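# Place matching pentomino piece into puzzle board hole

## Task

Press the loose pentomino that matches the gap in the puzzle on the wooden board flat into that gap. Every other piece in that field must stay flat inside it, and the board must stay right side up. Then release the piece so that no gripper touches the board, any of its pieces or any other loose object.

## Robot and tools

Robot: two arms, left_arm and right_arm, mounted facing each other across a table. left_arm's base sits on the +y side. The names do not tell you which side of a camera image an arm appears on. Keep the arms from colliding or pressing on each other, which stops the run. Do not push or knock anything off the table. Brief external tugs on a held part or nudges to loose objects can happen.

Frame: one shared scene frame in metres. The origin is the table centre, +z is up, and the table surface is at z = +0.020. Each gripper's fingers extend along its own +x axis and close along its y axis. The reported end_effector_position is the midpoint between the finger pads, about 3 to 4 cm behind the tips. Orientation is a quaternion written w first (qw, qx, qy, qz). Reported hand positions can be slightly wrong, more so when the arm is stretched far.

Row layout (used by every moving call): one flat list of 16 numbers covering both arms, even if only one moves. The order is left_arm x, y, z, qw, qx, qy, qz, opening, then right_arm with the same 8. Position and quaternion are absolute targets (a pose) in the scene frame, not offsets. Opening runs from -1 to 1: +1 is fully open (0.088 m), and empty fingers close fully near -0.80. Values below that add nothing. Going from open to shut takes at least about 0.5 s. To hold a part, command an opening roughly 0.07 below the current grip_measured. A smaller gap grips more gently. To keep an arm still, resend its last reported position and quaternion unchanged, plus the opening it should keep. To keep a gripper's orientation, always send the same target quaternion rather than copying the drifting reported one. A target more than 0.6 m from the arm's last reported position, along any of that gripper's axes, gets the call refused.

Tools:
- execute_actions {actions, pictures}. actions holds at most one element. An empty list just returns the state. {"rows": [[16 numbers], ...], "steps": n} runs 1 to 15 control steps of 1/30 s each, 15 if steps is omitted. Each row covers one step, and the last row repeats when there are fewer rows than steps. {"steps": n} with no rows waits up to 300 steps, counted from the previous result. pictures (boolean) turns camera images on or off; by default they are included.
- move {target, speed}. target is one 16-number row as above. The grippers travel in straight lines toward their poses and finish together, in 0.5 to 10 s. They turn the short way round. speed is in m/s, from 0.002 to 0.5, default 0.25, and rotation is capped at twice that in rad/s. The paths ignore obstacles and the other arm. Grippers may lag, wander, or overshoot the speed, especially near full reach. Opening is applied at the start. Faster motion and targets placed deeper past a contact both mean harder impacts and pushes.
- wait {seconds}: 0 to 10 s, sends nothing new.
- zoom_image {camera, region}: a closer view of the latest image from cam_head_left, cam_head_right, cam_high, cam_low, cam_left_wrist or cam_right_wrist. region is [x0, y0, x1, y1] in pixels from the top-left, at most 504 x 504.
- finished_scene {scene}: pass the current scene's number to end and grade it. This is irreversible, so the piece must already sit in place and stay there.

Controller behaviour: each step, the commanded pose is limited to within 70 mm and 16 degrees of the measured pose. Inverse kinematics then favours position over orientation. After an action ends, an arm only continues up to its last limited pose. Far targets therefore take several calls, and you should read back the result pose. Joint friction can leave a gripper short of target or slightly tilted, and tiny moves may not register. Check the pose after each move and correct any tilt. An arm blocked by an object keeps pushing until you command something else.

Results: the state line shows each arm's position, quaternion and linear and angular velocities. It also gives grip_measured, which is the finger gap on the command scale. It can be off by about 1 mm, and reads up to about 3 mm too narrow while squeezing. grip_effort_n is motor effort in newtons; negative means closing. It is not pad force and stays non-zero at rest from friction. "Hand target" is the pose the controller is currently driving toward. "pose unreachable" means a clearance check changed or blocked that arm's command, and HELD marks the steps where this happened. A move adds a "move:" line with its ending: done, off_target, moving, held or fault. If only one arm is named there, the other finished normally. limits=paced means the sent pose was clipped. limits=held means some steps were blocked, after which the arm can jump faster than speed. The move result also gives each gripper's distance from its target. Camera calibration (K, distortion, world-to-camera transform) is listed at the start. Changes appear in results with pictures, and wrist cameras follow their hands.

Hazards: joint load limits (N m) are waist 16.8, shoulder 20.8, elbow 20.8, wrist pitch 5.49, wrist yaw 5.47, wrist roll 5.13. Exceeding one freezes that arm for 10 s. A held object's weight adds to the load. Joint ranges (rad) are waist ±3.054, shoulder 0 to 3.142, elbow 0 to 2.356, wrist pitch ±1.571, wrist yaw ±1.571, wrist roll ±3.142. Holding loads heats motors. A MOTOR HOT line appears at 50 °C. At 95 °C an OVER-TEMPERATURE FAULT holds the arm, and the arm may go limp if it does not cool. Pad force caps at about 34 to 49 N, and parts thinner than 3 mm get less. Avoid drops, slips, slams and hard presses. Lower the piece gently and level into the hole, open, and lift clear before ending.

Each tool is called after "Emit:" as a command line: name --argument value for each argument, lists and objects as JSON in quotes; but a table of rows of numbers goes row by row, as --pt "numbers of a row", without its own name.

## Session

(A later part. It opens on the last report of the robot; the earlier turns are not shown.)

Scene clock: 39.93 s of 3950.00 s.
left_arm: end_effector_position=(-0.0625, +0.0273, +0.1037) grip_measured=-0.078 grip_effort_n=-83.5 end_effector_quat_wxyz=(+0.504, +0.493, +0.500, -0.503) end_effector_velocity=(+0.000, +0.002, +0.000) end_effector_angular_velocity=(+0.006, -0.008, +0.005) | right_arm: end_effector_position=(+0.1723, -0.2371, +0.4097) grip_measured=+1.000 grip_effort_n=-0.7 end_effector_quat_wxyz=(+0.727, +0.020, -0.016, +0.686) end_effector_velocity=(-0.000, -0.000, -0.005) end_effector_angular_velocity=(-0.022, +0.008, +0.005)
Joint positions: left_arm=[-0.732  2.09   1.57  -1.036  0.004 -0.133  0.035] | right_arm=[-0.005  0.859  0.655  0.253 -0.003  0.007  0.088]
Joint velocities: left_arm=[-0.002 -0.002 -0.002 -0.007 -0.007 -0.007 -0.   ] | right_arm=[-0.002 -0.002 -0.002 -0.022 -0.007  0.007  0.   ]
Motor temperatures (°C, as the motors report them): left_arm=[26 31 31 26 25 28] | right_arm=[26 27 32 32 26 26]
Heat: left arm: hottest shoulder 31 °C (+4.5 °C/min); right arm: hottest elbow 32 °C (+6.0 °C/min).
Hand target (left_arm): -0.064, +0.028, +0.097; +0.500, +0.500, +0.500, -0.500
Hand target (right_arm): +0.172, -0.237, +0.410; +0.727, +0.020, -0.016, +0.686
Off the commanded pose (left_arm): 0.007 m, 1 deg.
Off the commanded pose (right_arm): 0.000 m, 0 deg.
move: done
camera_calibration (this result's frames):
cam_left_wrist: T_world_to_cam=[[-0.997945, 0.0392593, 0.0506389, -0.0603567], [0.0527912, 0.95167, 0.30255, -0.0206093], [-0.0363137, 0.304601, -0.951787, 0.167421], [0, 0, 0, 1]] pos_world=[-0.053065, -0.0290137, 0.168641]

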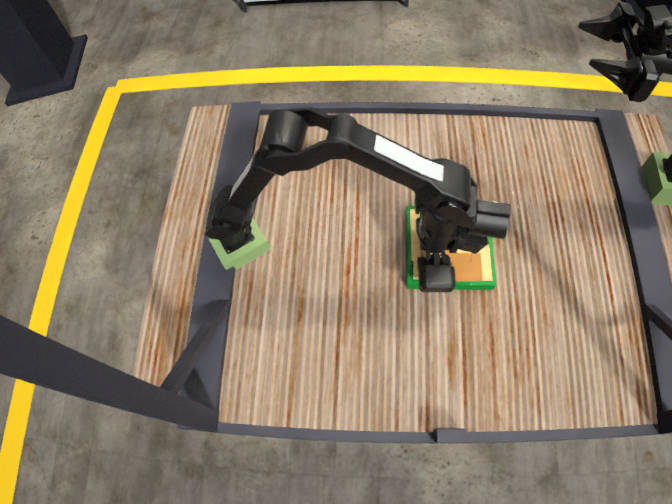

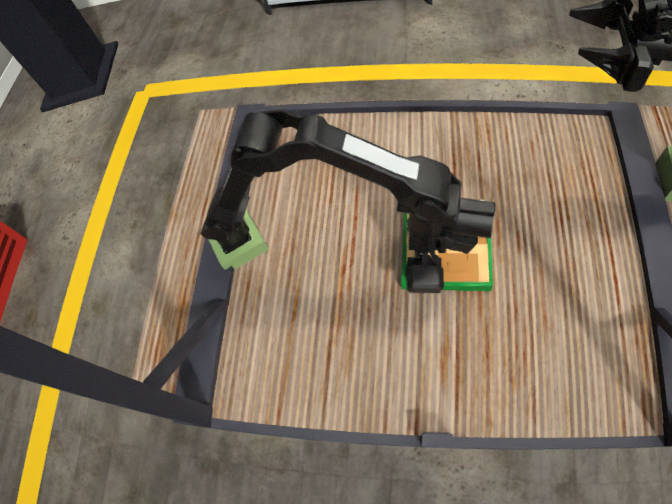

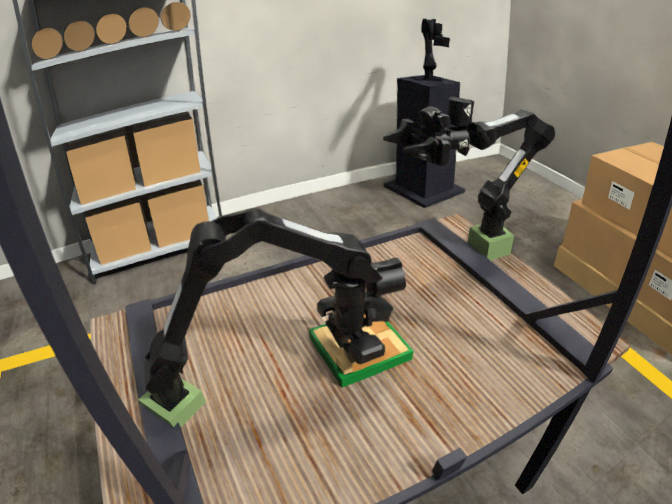

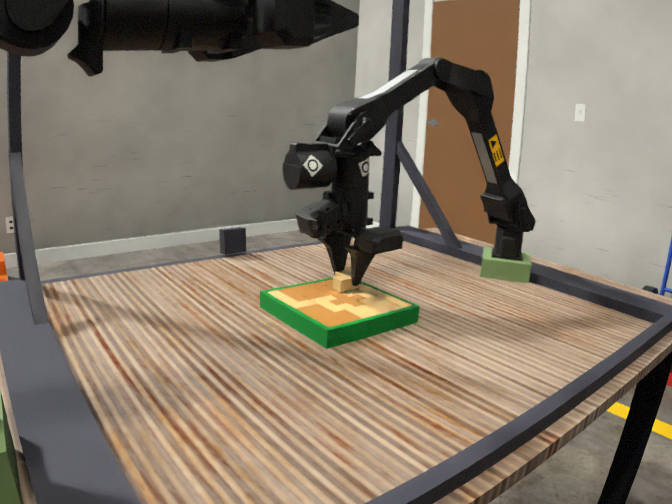

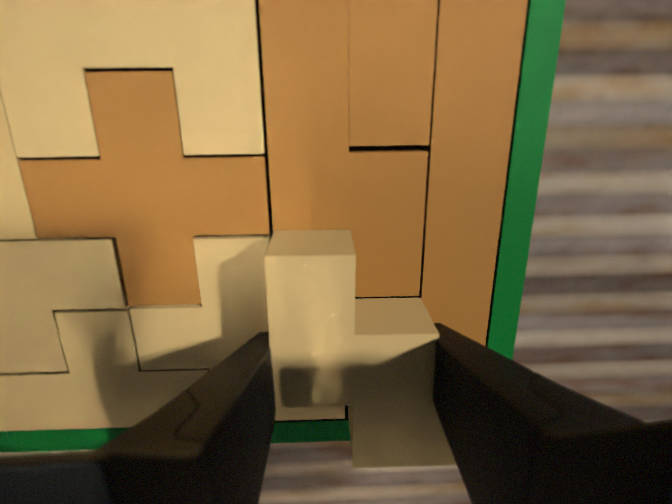

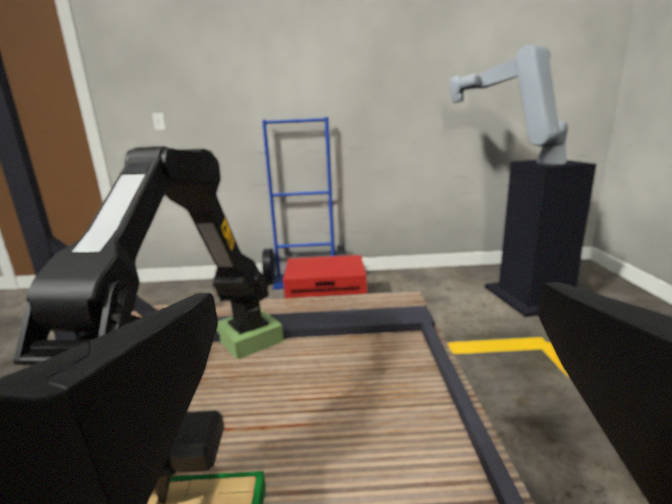

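Emit:
move --target '[-0.0595,0.033,0.094,0.5,0.5,0.5,-0.5,-0.15,0.172,-0.237,0.41,0.727,0.02,-0.016,0.686,1]' --speed 0.02

Scene clock: 42.37 s of 3950.00 s.
left_arm: end_effector_position=(-0.0623, +0.0278, +0.0999) grip_measured=-0.078 grip_effort_n=-83.5 end_effector_quat_wxyz=(+0.504, +0.493, +0.498, -0.505) end_effector_velocity=(+0.005, +0.002, -0.004) end_effector_angular_velocity=(+0.005, -0.022, +0.025) | right_arm: end_effector_position=(+0.1723, -0.2371, +0.4097) grip_measured=+1.000 grip_effort_n=-0.7 end_effector_quat_wxyz=(+0.727, +0.020, -0.016, +0.686) end_effector_velocity=(-0.000, +0.001, -0.003) end_effector_angular_velocity=(-0.013, -0.007, +0.005)
Joint positions: left_arm=[-0.732  2.089  1.552 -1.015  0.004 -0.128  0.035] | right_arm=[-0.005  0.859  0.655  0.253 -0.003  0.007  0.088]
Joint velocities: left_arm=[ 0.002  0.002 -0.012  0.007 -0.022 -0.022 -0.   ] | right_arm=[-0.002  0.002 -0.002 -0.007 -0.007 -0.007  0.   ]
Motor temperatures (°C, as the motors report them): left_arm=[26 31 31 26 25 28] | right_arm=[26 27 33 33 26 26]
Heat: left arm: hottest shoulder 31 °C (+4.2 °C/min); right arm: hottest elbow 33 °C (+7.1 °C/min).
Hand target (left_arm): -0.059, +0.033, +0.094; +0.500, +0.500, +0.500, -0.500
Hand target (right_arm): +0.172, -0.237, +0.410; +0.727, +0.020, -0.016, +0.686
Off the commanded pose (left_arm): 0.008 m, 1 deg.
Off the commanded pose (right_arm): 0.000 m, 0 deg.
move: done
camera_calibration (this result's frames):
cam_left_wrist: T_world_to_cam=[[-0.997732, 0.0440392, 0.0509079, -0.0601152], [0.0572829, 0.952678, 0.298534, -0.0192921], [-0.0353517, 0.300773, -0.95304, 0.16395], [0, 0, 0, 1]] pos_world=[-0.0530779, -0.028285, 0.16507]

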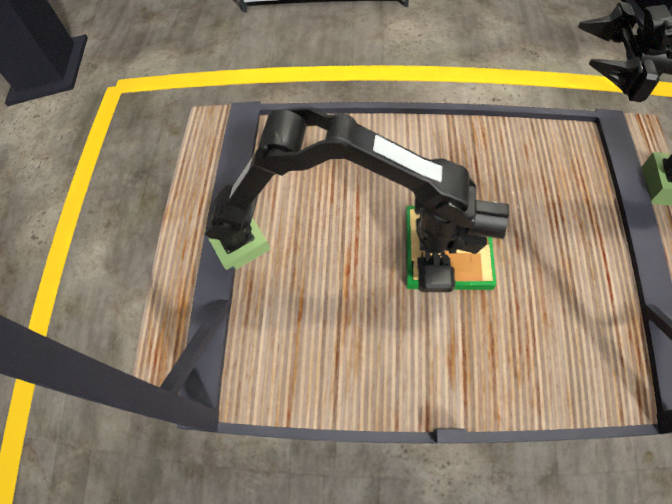

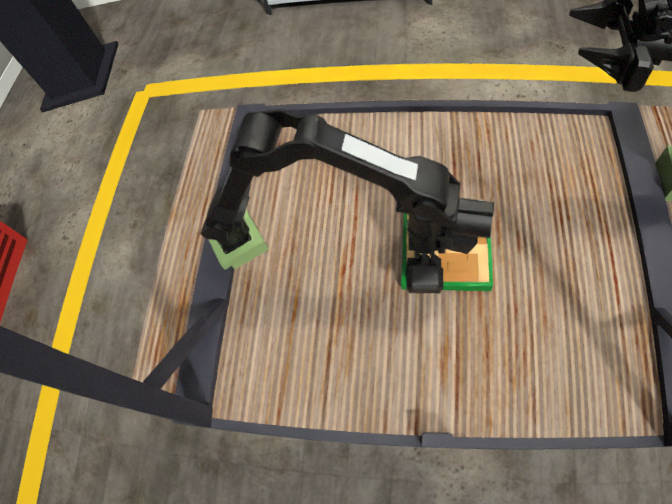

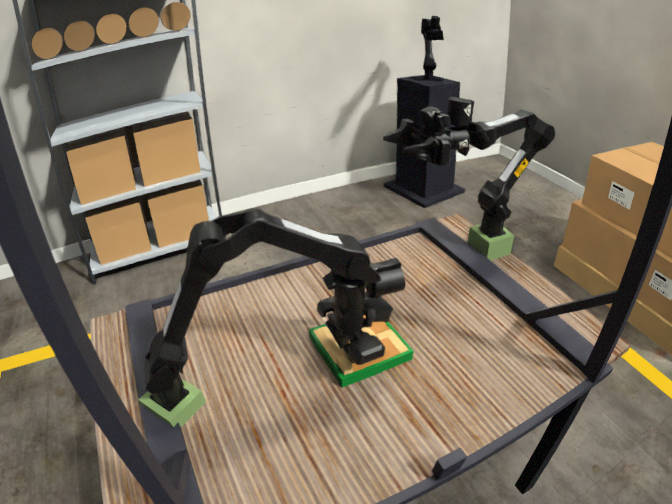

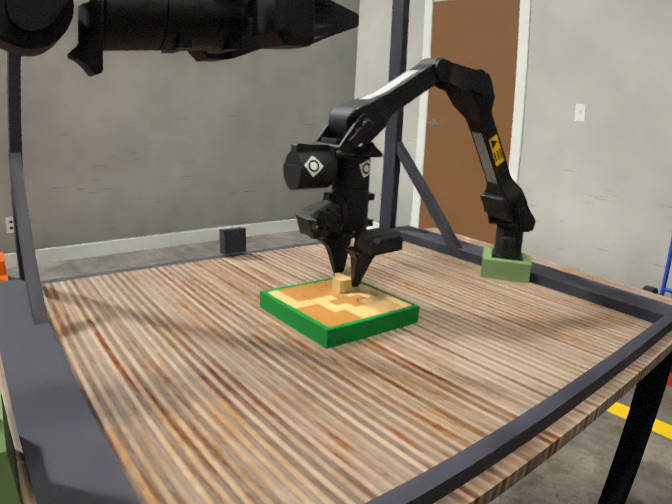

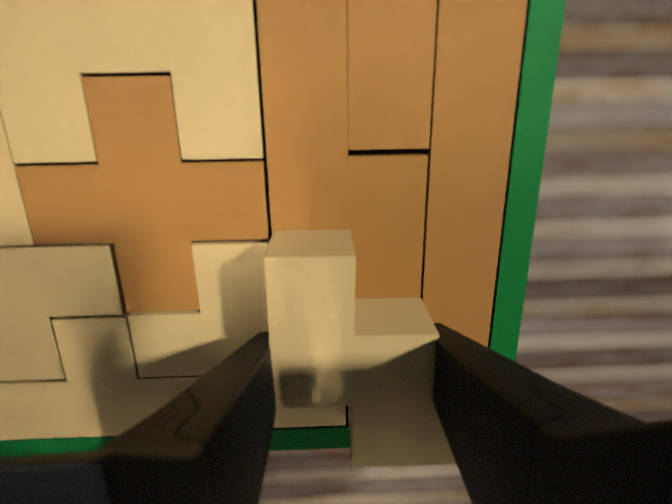

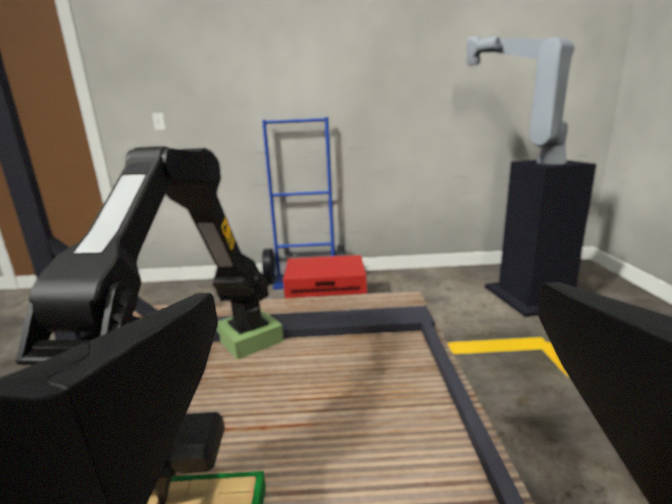

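Emit:
move --target '[-0.058,0.037,0.095,0.5,0.5,0.505,-0.495,-0.15,0.172,-0.237,0.41,0.727,0.02,-0.016,0.686,1]' --speed 0.01

Scene clock: 45.93 s of 3950.00 s.
left_arm: end_effector_position=(-0.0603, +0.0315, +0.0980) grip_measured=-0.078 grip_effort_n=-83.5 end_effector_quat_wxyz=(+0.502, +0.495, +0.501, -0.502) end_effector_velocity=(+0.003, +0.003, -0.001) end_effector_angular_velocity=(+0.009, -0.023, +0.005) | right_arm: end_effector_position=(+0.1723, -0.2371, +0.4097) grip_measured=+1.000 grip_effort_n=-1.2 end_effector_quat_wxyz=(+0.727, +0.020, -0.016, +0.686) end_effector_velocity=(-0.002, +0.001, -0.003) end_effector_angular_velocity=(-0.013, -0.007, +0.009)
Joint positions: left_arm=[-0.728  2.084  1.538 -1.016  0.004 -0.128  0.035] | right_arm=[-0.005  0.859  0.655  0.253 -0.003  0.007  0.088]
Joint velocities: left_arm=[-0.002 -0.002 -0.007 -0.007 -0.022 -0.007  0.   ] | right_arm=[ 0.002  0.002 -0.002 -0.007 -0.007 -0.007  0.   ]
Motor temperatures (°C, as the motors report them): left_arm=[26 32 31 26 25 28] | right_arm=[26 27 33 33 26 26]
Heat: left arm: hottest shoulder 32 °C (+5.2 °C/min); right arm: hottest elbow 33 °C (+6.5 °C/min).
Hand target (left_arm): -0.058, +0.037, +0.095; +0.500, +0.500, +0.505, -0.495
Hand target (right_arm): +0.172, -0.237, +0.410; +0.727, +0.020, -0.016, +0.686
Off the commanded pose (left_arm): 0.007 m, 1 deg.
Off the commanded pose (right_arm): 0.000 m, 0 deg.
move: done
camera_calibration (this result's frames):
cam_left_wrist: T_world_to_cam=[[-0.997941, 0.0400974, 0.0500653, -0.0580153], [0.0536301, 0.949768, 0.308325, -0.0234924], [-0.0351874, 0.310375, -0.949963, 0.160515], [0, 0, 0, 1]] pos_world=[-0.0509878, -0.0251814, 0.162631]

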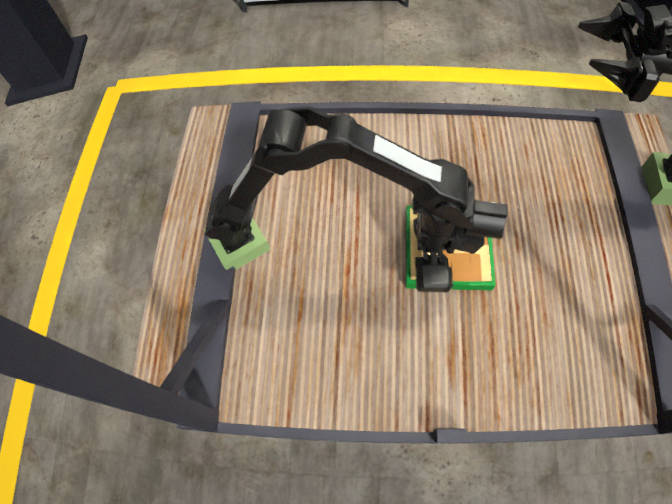

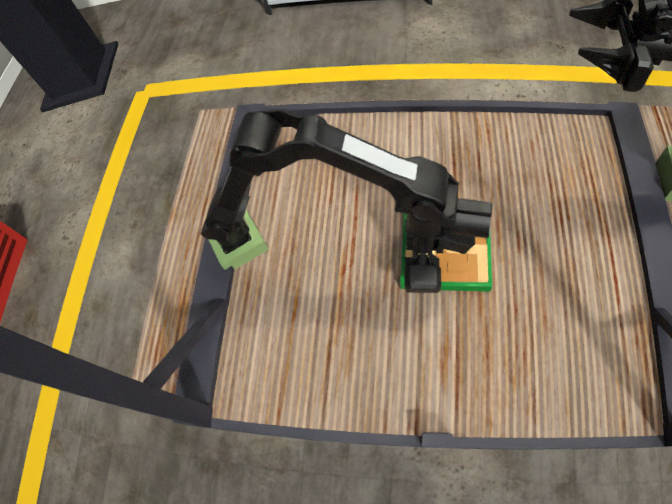

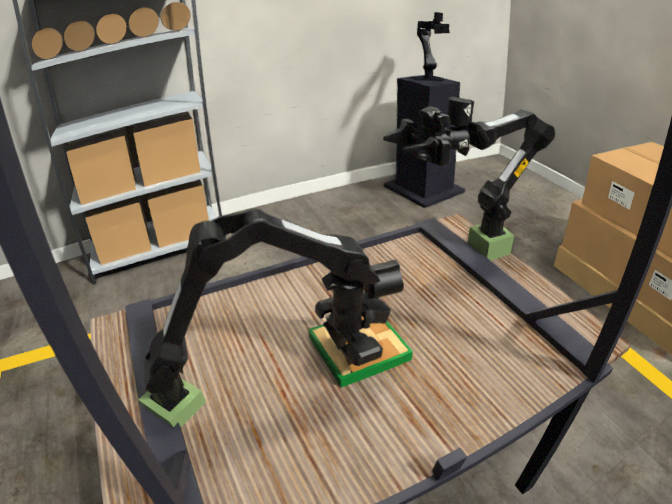

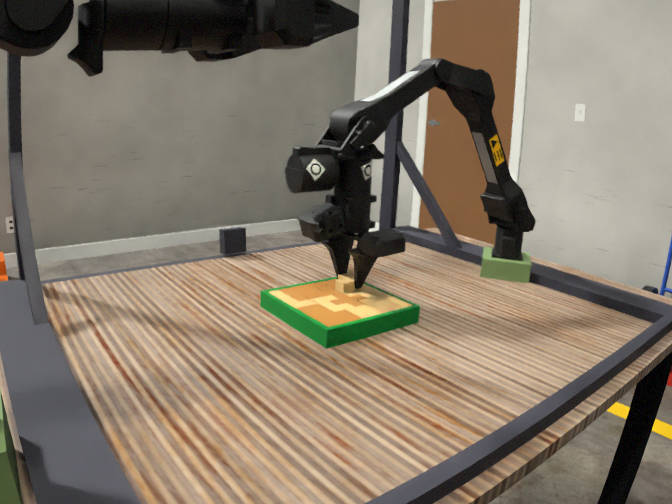

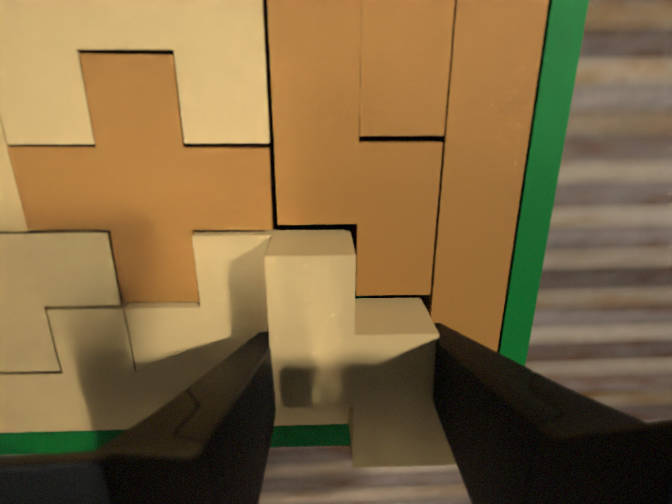

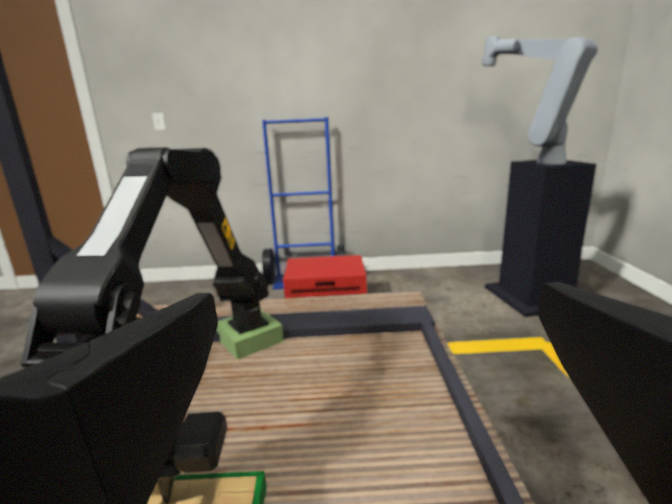

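The piece appears to have entered, since the board moved with it.

Emit:
move --target '[-0.0615,0.035,0.085,0.5,0.5,0.505,-0.495,-0.15,0.172,-0.237,0.41,0.727,0.02,-0.016,0.686,1]' --speed 0.01

Emit:
move --target '[-0.0615,0.035,0.13,0.5,0.5,0.505,-0.495,0.3,0.172,-0.237,0.41,0.727,0.02,-0.016,0.686,1]' --speed 0.03

Scene clock: 51.00 s of 3950.00 s.
left_arm: end_effector_position=(-0.0606, +0.0304, +0.0953) grip_measured=-0.078 grip_effort_n=-83.5 end_effector_quat_wxyz=(+0.505, +0.492, +0.499, -0.504) end_effector_velocity=(+0.005, +0.002, +0.000) end_effector_angular_velocity=(+0.003, -0.037, +0.006) | right_arm: end_effector_position=(+0.1723, -0.2371, +0.4097) grip_measured=+1.000 grip_effort_n=-0.7 end_effector_quat_wxyz=(+0.727, +0.020, -0.016, +0.686) end_effector_velocity=(-0.000, -0.000, -0.005) end_effector_angular_velocity=(-0.022, +0.008, +0.005)
Joint positions: left_arm=[-0.729  2.084  1.527 -0.995  0.004 -0.13   0.035] | right_arm=[-0.005  0.859  0.655  0.253 -0.003  0.007  0.088]
Joint velocities: left_arm=[-0.002 -0.002 -0.002 -0.007 -0.037 -0.007 -0.   ] | right_arm=[-0.002 -0.002 -0.002 -0.022 -0.007  0.007  0.   ]
Motor temperatures (°C, as the motors report them): left_arm=[26 33 30 26 25 28] | right_arm=[26 27 33 33 26 26]
Heat: left arm: hottest shoulder 33 °C (+5.9 °C/min); right arm: hottest elbow 33 °C (+5.9 °C/min).
Hand target (left_arm): -0.062, +0.035, +0.085; +0.500, +0.500, +0.505, -0.495
Hand target (right_arm): +0.172, -0.237, +0.410; +0.727, +0.020, -0.016, +0.686
Off the commanded pose (left_arm): 0.011 m, 2 deg.
Off the commanded pose (right_arm): 0.000 m, 0 deg.
After step 90, 0.50 s passed at rest.
move: off_target (left_arm)
camera_calibration (this result's frames):
cam_left_wrist: T_world_to_cam=[[-0.99797, 0.0382905, 0.0508871, -0.058151], [0.0518159, 0.95276, 0.299271, -0.0208673], [-0.037024, 0.3013, -0.95281, 0.15872], [0, 0, 0, 1]] pos_world=[-0.0510752, -0.0257141, 0.160434]

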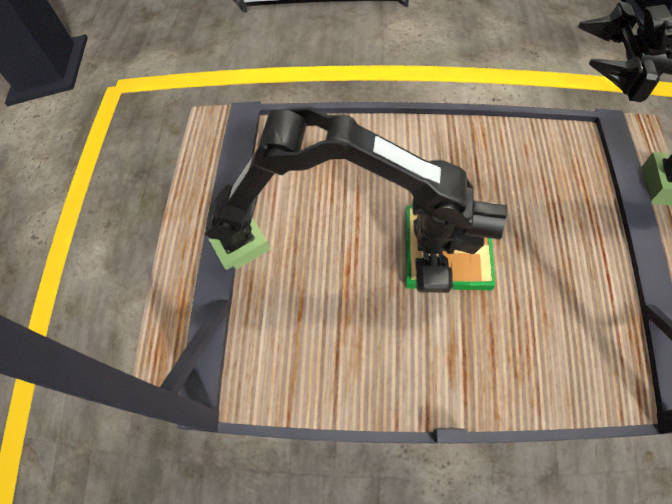

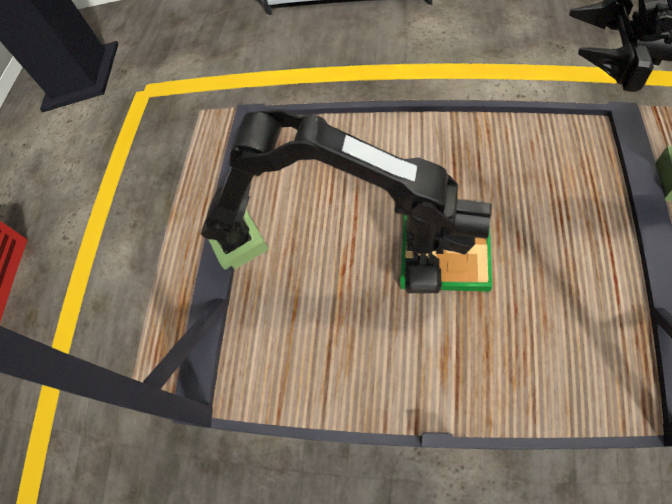

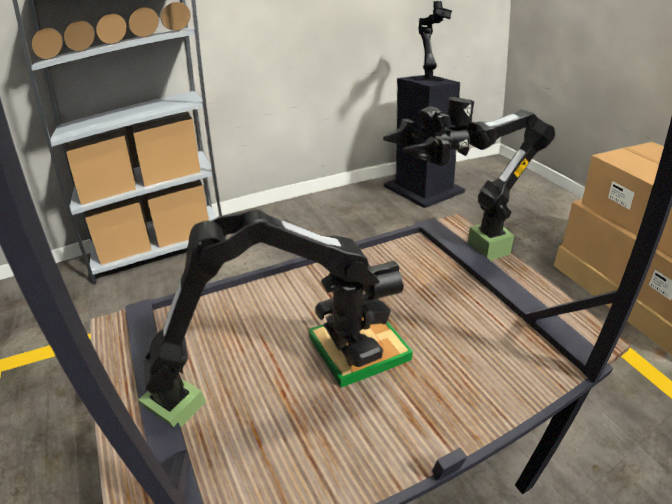

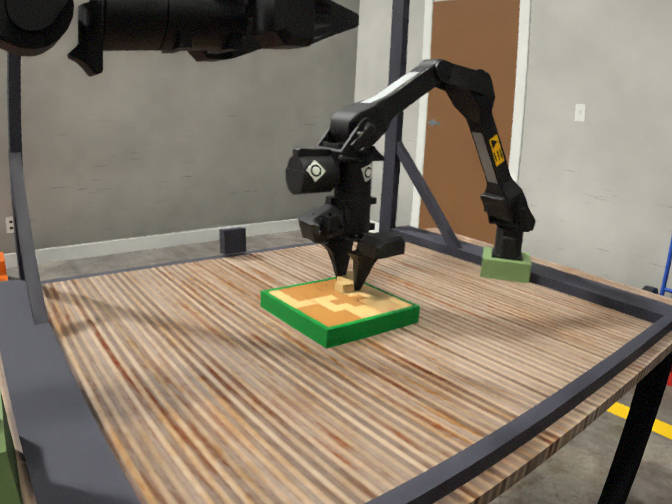

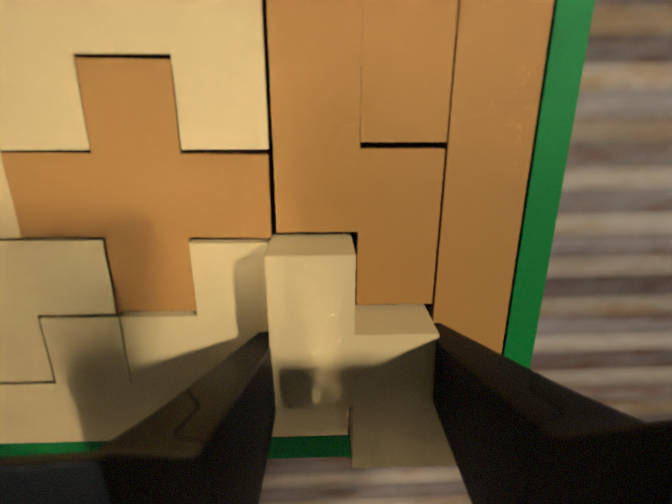

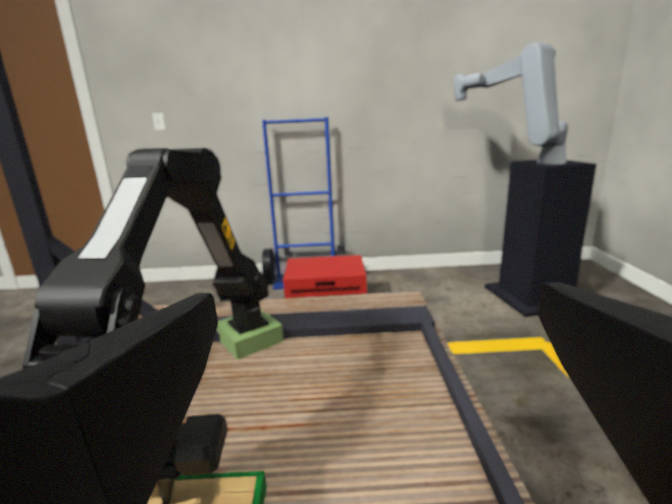

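Scene clock: 52.50 s of 3950.00 s.
left_arm: end_effector_position=(-0.0598, +0.0374, +0.1235) grip_measured=+0.297 grip_effort_n=15.1 end_effector_quat_wxyz=(+0.495, +0.504, +0.509, -0.491) end_effector_velocity=(+0.001, +0.005, +0.000) end_effector_angular_velocity=(+0.021, -0.011, +0.019) | right_arm: end_effector_position=(+0.1723, -0.2371, +0.4097) grip_measured=+1.000 grip_effort_n=-1.2 end_effector_quat_wxyz=(+0.727, +0.020, -0.016, +0.686) end_effector_velocity=(-0.001, -0.000, -0.002) end_effector_angular_velocity=(-0.008, -0.008, +0.014)
Joint positions: left_arm=[-0.729  2.066  1.615 -1.147  0.004 -0.131  0.054] | right_arm=[-0.005  0.859  0.655  0.253 -0.003  0.007  0.088]
Joint velocities: left_arm=[-0.002 -0.002 -0.002 -0.022 -0.007 -0.022 -0.   ] | right_arm=[-0.007 -0.002 -0.002 -0.007 -0.022 -0.007  0.   ]
Motor temperatures (°C, as the motors report them): left_arm=[26 33 31 26 25 28] | right_arm=[26 27 33 33 26 26]
Heat: left arm: hottest shoulder 33 °C (+5.7 °C/min); right arm: hottest elbow 33 °C (+5.7 °C/min).
Hand target (left_arm): -0.061, +0.035, +0.130; +0.500, +0.500, +0.505, -0.495
Hand target (right_arm): +0.172, -0.237, +0.410; +0.727, +0.020, -0.016, +0.686
Off the commanded pose (left_arm): 0.007 m, 1 deg.
Off the commanded pose (right_arm): 0.000 m, 0 deg.
move: done
camera_calibration (this result's frames):
cam_left_wrist: T_world_to_cam=[[-0.998255, 0.0357032, 0.047033, -0.0584441], [0.049681, 0.938326, 0.342164, -0.0409022], [-0.0319159, 0.343904, -0.938462, 0.180489], [0, 0, 0, 1]] pos_world=[-0.0505496, -0.0216047, 0.186126]

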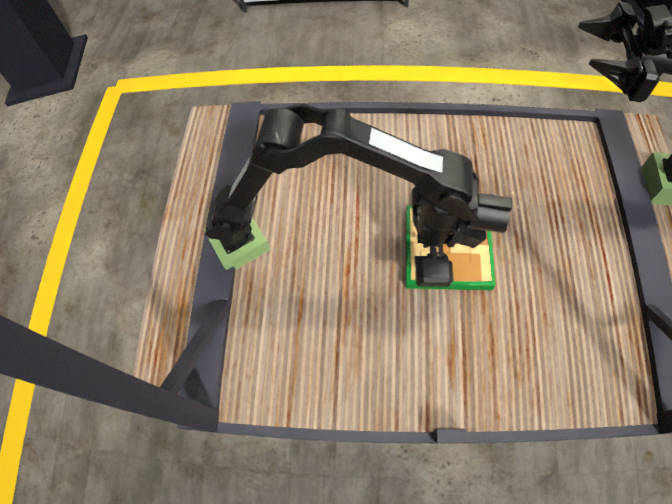

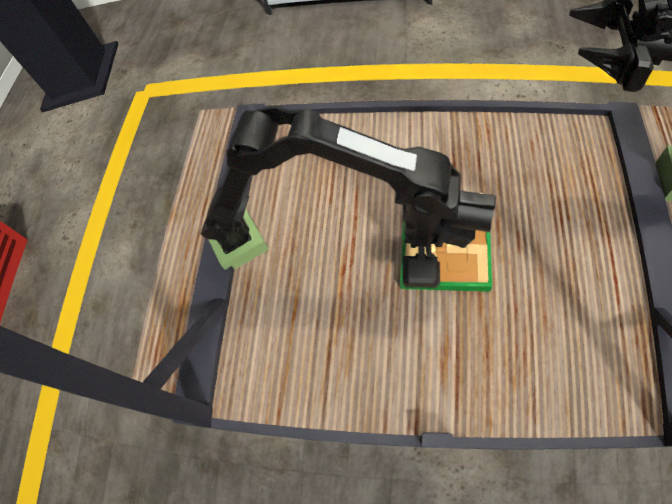

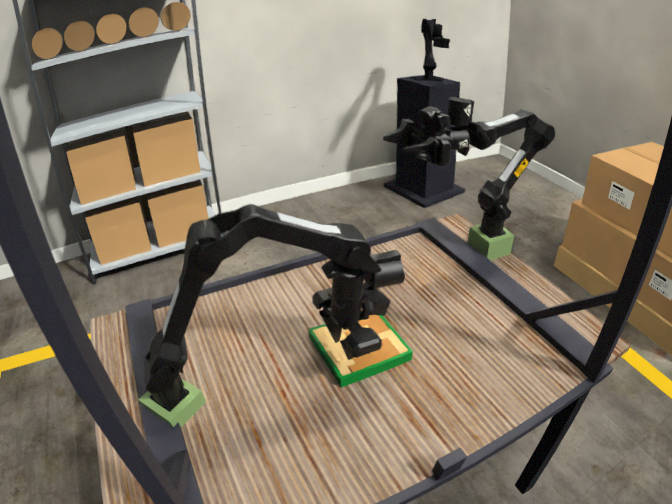

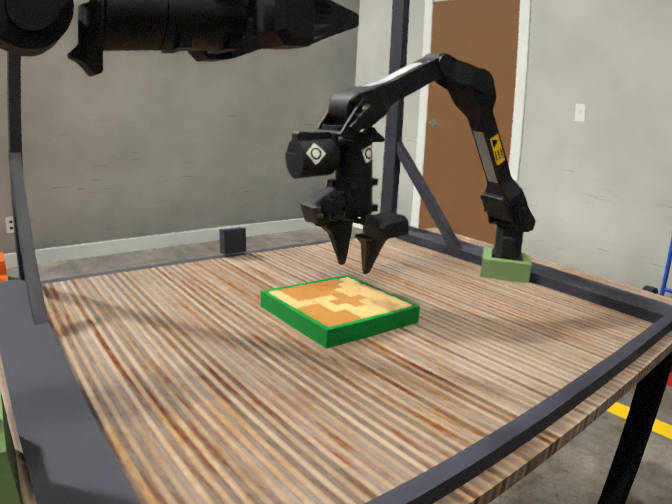

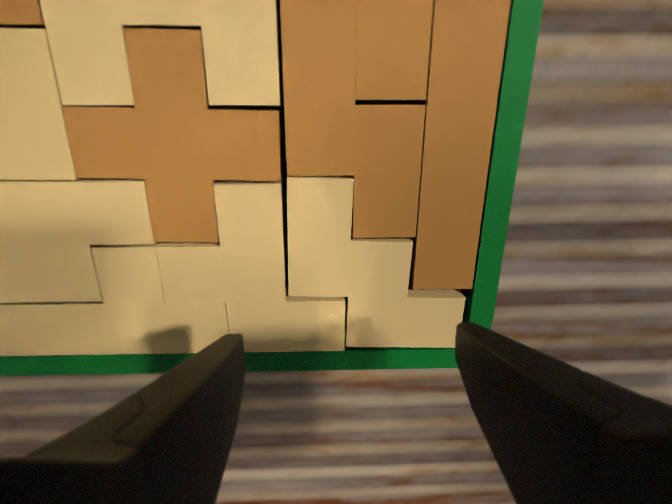

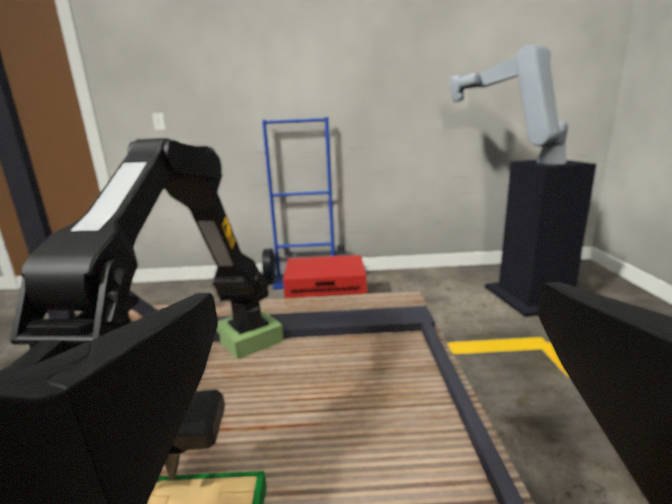

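The corner end looks slightly proud, so I will press it down.

Emit:
move --target '[-0.076,0.057,0.074,0.5,0.5,0.5,-0.5,-1,0.172,-0.237,0.41,0.727,0.02,-0.016,0.686,1]' --speed 0.03

Emit:
move --target '[-0.07,0.06,0.13,0.5,0.5,0.5,-0.5,-1,0.172,-0.237,0.41,0.727,0.02,-0.016,0.686,1]' --speed 0.1

Scene clock: 57.33 s of 3950.00 s.
left_arm: end_effector_position=(-0.0687, +0.0489, +0.0894) grip_measured=-0.816 grip_effort_n=-83.5 end_effector_quat_wxyz=(+0.513, +0.489, +0.492, -0.505) end_effector_velocity=(+0.001, +0.004, -0.001) end_effector_angular_velocity=(+0.001, -0.007, +0.020) | right_arm: end_effector_position=(+0.1723, -0.2371, +0.4097) grip_measured=+1.000 grip_effort_n=-0.7 end_effector_quat_wxyz=(+0.727, +0.020, -0.016, +0.686) end_effector_velocity=(-0.003, -0.000, -0.002) end_effector_angular_velocity=(-0.008, -0.008, +0.019)
Joint positions: left_arm=[-0.762  2.017  1.4   -0.919 -0.011 -0.166  0.   ] | right_arm=[-0.005  0.859  0.655  0.253 -0.003  0.007  0.088]
Joint velocities: left_arm=[-0.002 -0.012 -0.022  0.007 -0.007 -0.022  0.   ] | right_arm=[-0.002 -0.002 -0.002 -0.007 -0.022 -0.007  0.   ]
Motor temperatures (°C, as the motors report them): left_arm=[26 35 31 26 25 28] | right_arm=[26 28 33 34 26 26]
Heat: left arm: hottest shoulder 35 °C (+7.3 °C/min); right arm: hottest wrist pitch 34 °C (+6.3 °C/min).
Hand target (left_arm): -0.076, +0.057, +0.074; +0.500, +0.500, +0.500, -0.500
Hand target (right_arm): +0.172, -0.237, +0.410; +0.727, +0.020, -0.016, +0.686
Off the commanded pose (left_arm): 0.019 m, 2 deg.
Off the commanded pose (right_arm): 0.000 m, 0 deg.
move: off_target (left_arm)
camera_calibration (this result's frames):
cam_left_wrist: T_world_to_cam=[[-0.998584, 0.0360714, 0.0391078, -0.0655311], [0.0456722, 0.958213, 0.282385, -0.0355346], [-0.0272876, 0.283771, -0.958504, 0.149321], [0, 0, 0, 1]] pos_world=[-0.0597407, -0.00595958, 0.155722]

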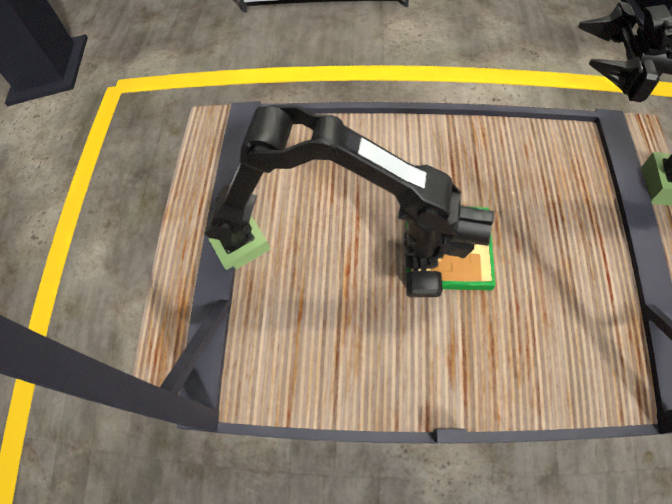

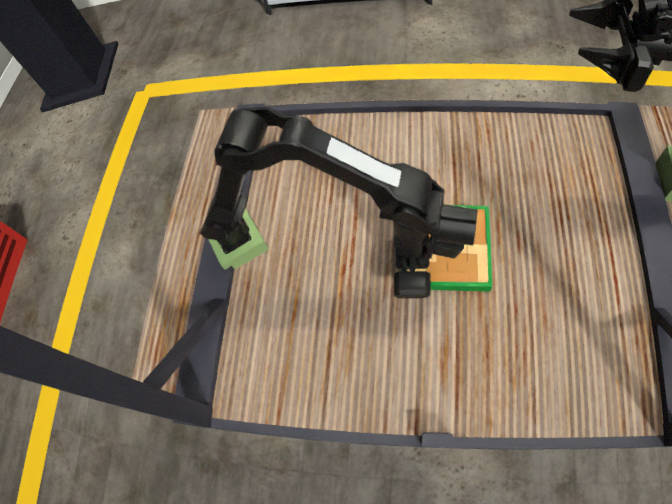

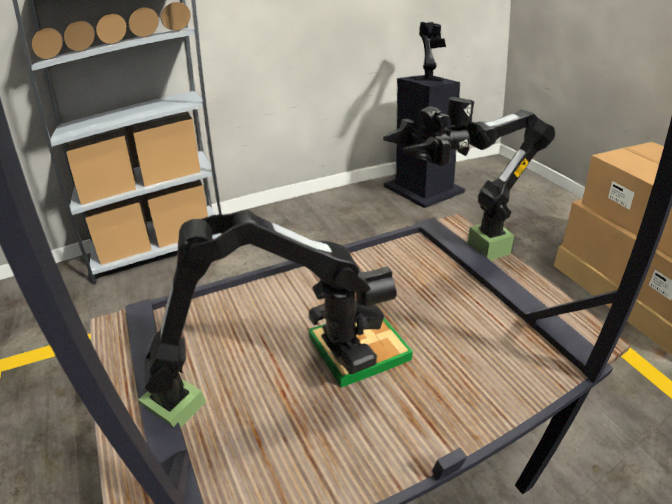

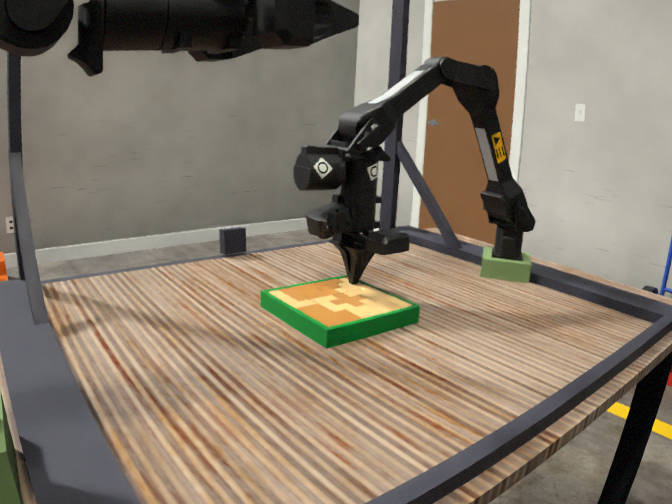

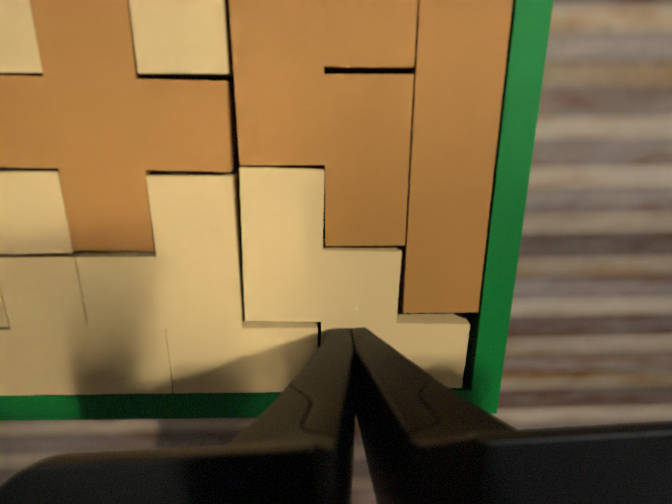

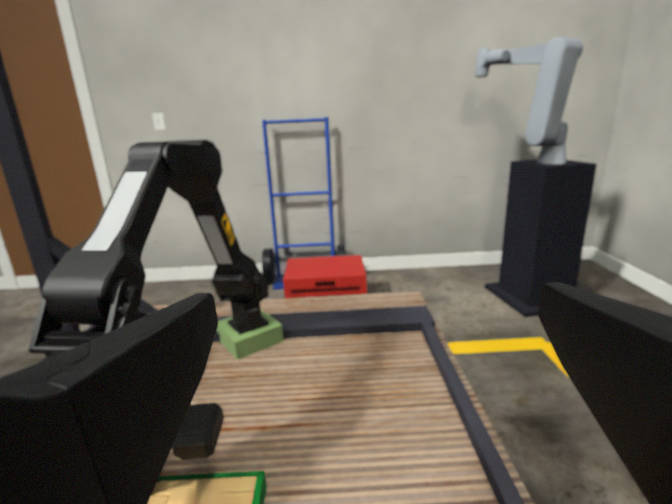

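Scene clock: 58.23 s of 3950.00 s.
left_arm: end_effector_position=(-0.0674, +0.0620, +0.1247) grip_measured=-0.816 grip_effort_n=-83.5 end_effector_quat_wxyz=(+0.501, +0.503, +0.503, -0.493) end_effector_velocity=(+0.005, +0.000, +0.006) end_effector_angular_velocity=(-0.003, -0.036, -0.010) | right_arm: end_effector_position=(+0.1723, -0.2371, +0.4097) grip_measured=+1.000 grip_effort_n=-1.2 end_effector_quat_wxyz=(+0.727, +0.020, -0.016, +0.686) end_effector_velocity=(-0.000, -0.001, +0.003) end_effector_angular_velocity=(+0.011, -0.023, +0.004)
Joint positions: left_arm=[-0.762  1.966  1.474 -1.092 -0.006 -0.164  0.   ] | right_arm=[-0.005  0.859  0.655  0.253 -0.003  0.007  0.088]
Joint velocities: left_arm=[-0.002 -0.007  0.012 -0.022 -0.037  0.007  0.   ] | right_arm=[-0.002 -0.002  0.002  0.007 -0.007 -0.022  0.   ]
Motor temperatures (°C, as the motors report them): left_arm=[26 35 31 26 25 28] | right_arm=[26 28 34 34 26 26]
Heat: left arm: hottest shoulder 35 °C (+7.2 °C/min); right arm: hottest elbow 34 °C (+6.2 °C/min).
Hand target (left_arm): -0.070, +0.060, +0.130; +0.500, +0.500, +0.500, -0.500
Hand target (right_arm): +0.172, -0.237, +0.410; +0.727, +0.020, -0.016, +0.686
Off the commanded pose (left_arm): 0.006 m, 1 deg.
Off the commanded pose (right_arm): 0.000 m, 0 deg.
move: done
camera_calibration (this result's frames):
cam_left_wrist: T_world_to_cam=[[-0.998628, 0.0361545, 0.0378734, -0.0658861], [0.0466175, 0.943275, 0.328724, -0.0629082], [-0.0238402, 0.330039, -0.943666, 0.174985], [0, 0, 0, 1]] pos_world=[-0.0586914, 0.00397002, 0.188302]

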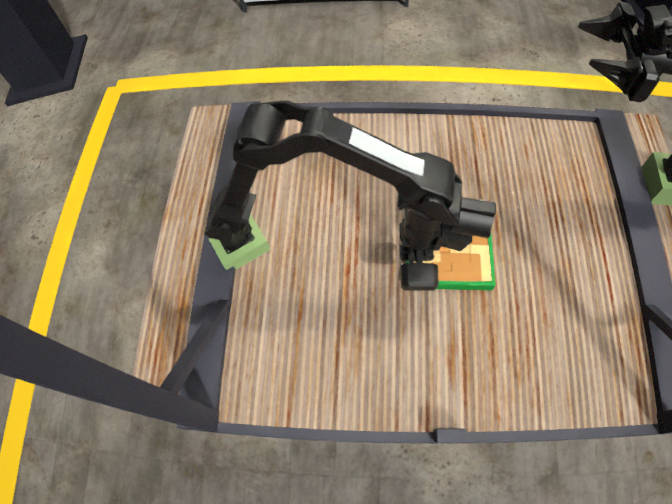

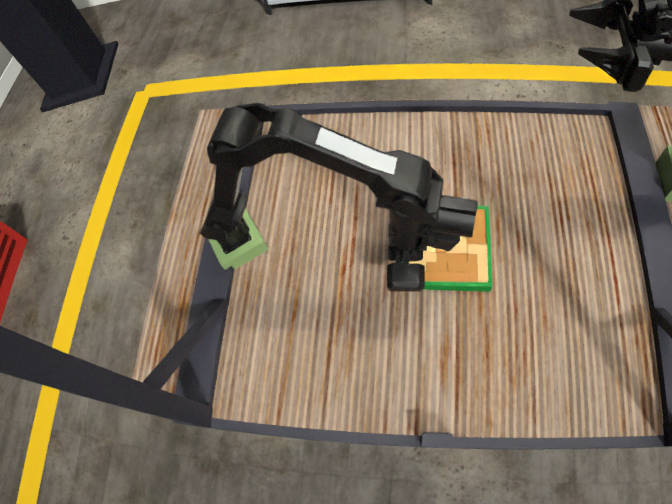

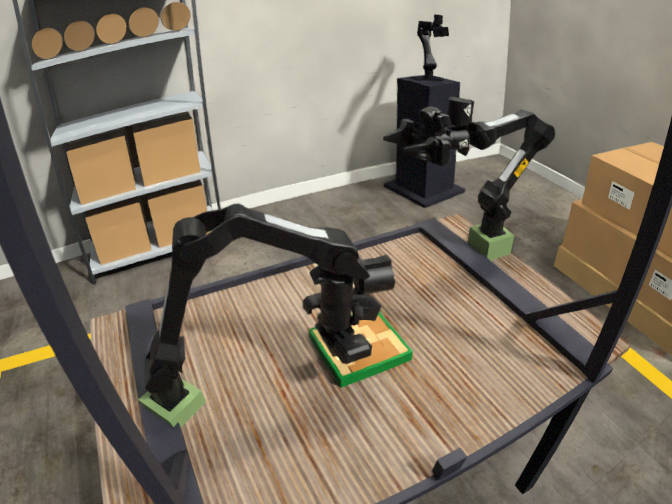

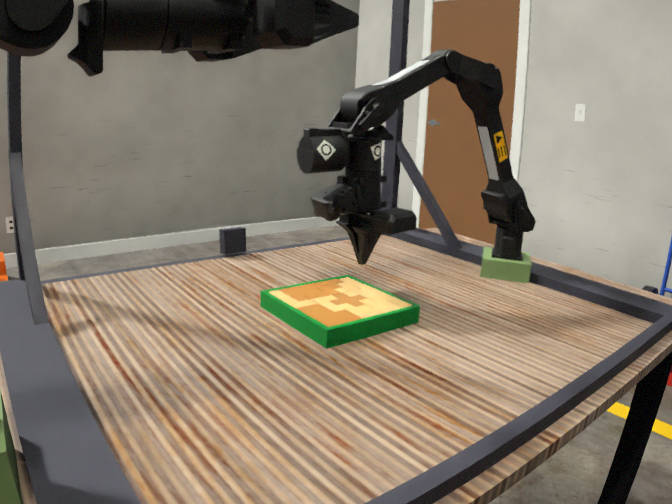

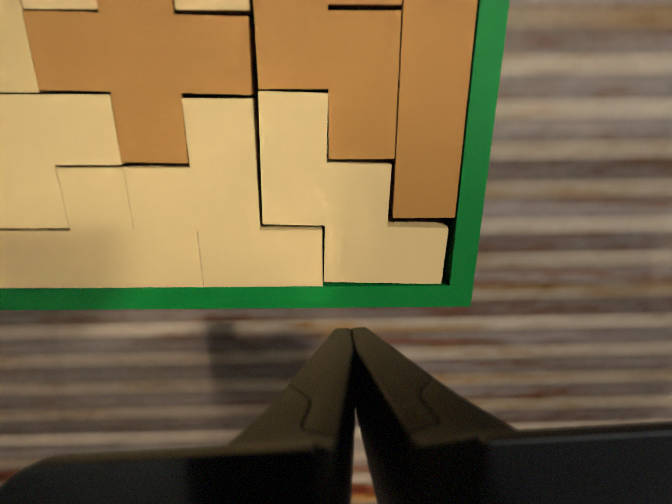

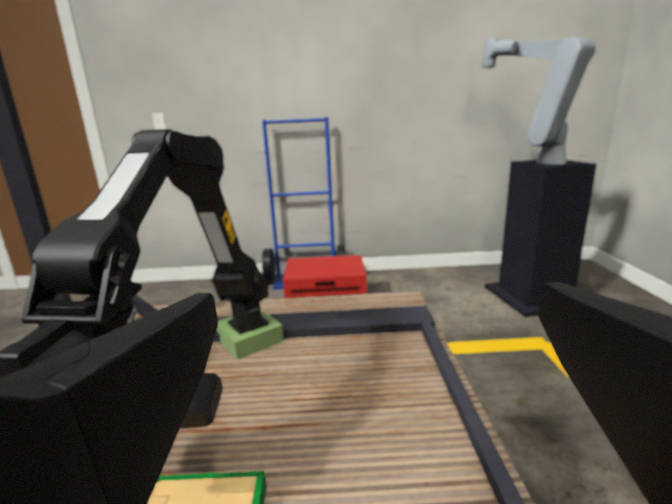

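Emit:
finished_scene --scene 1

The scene is finished: the task was done.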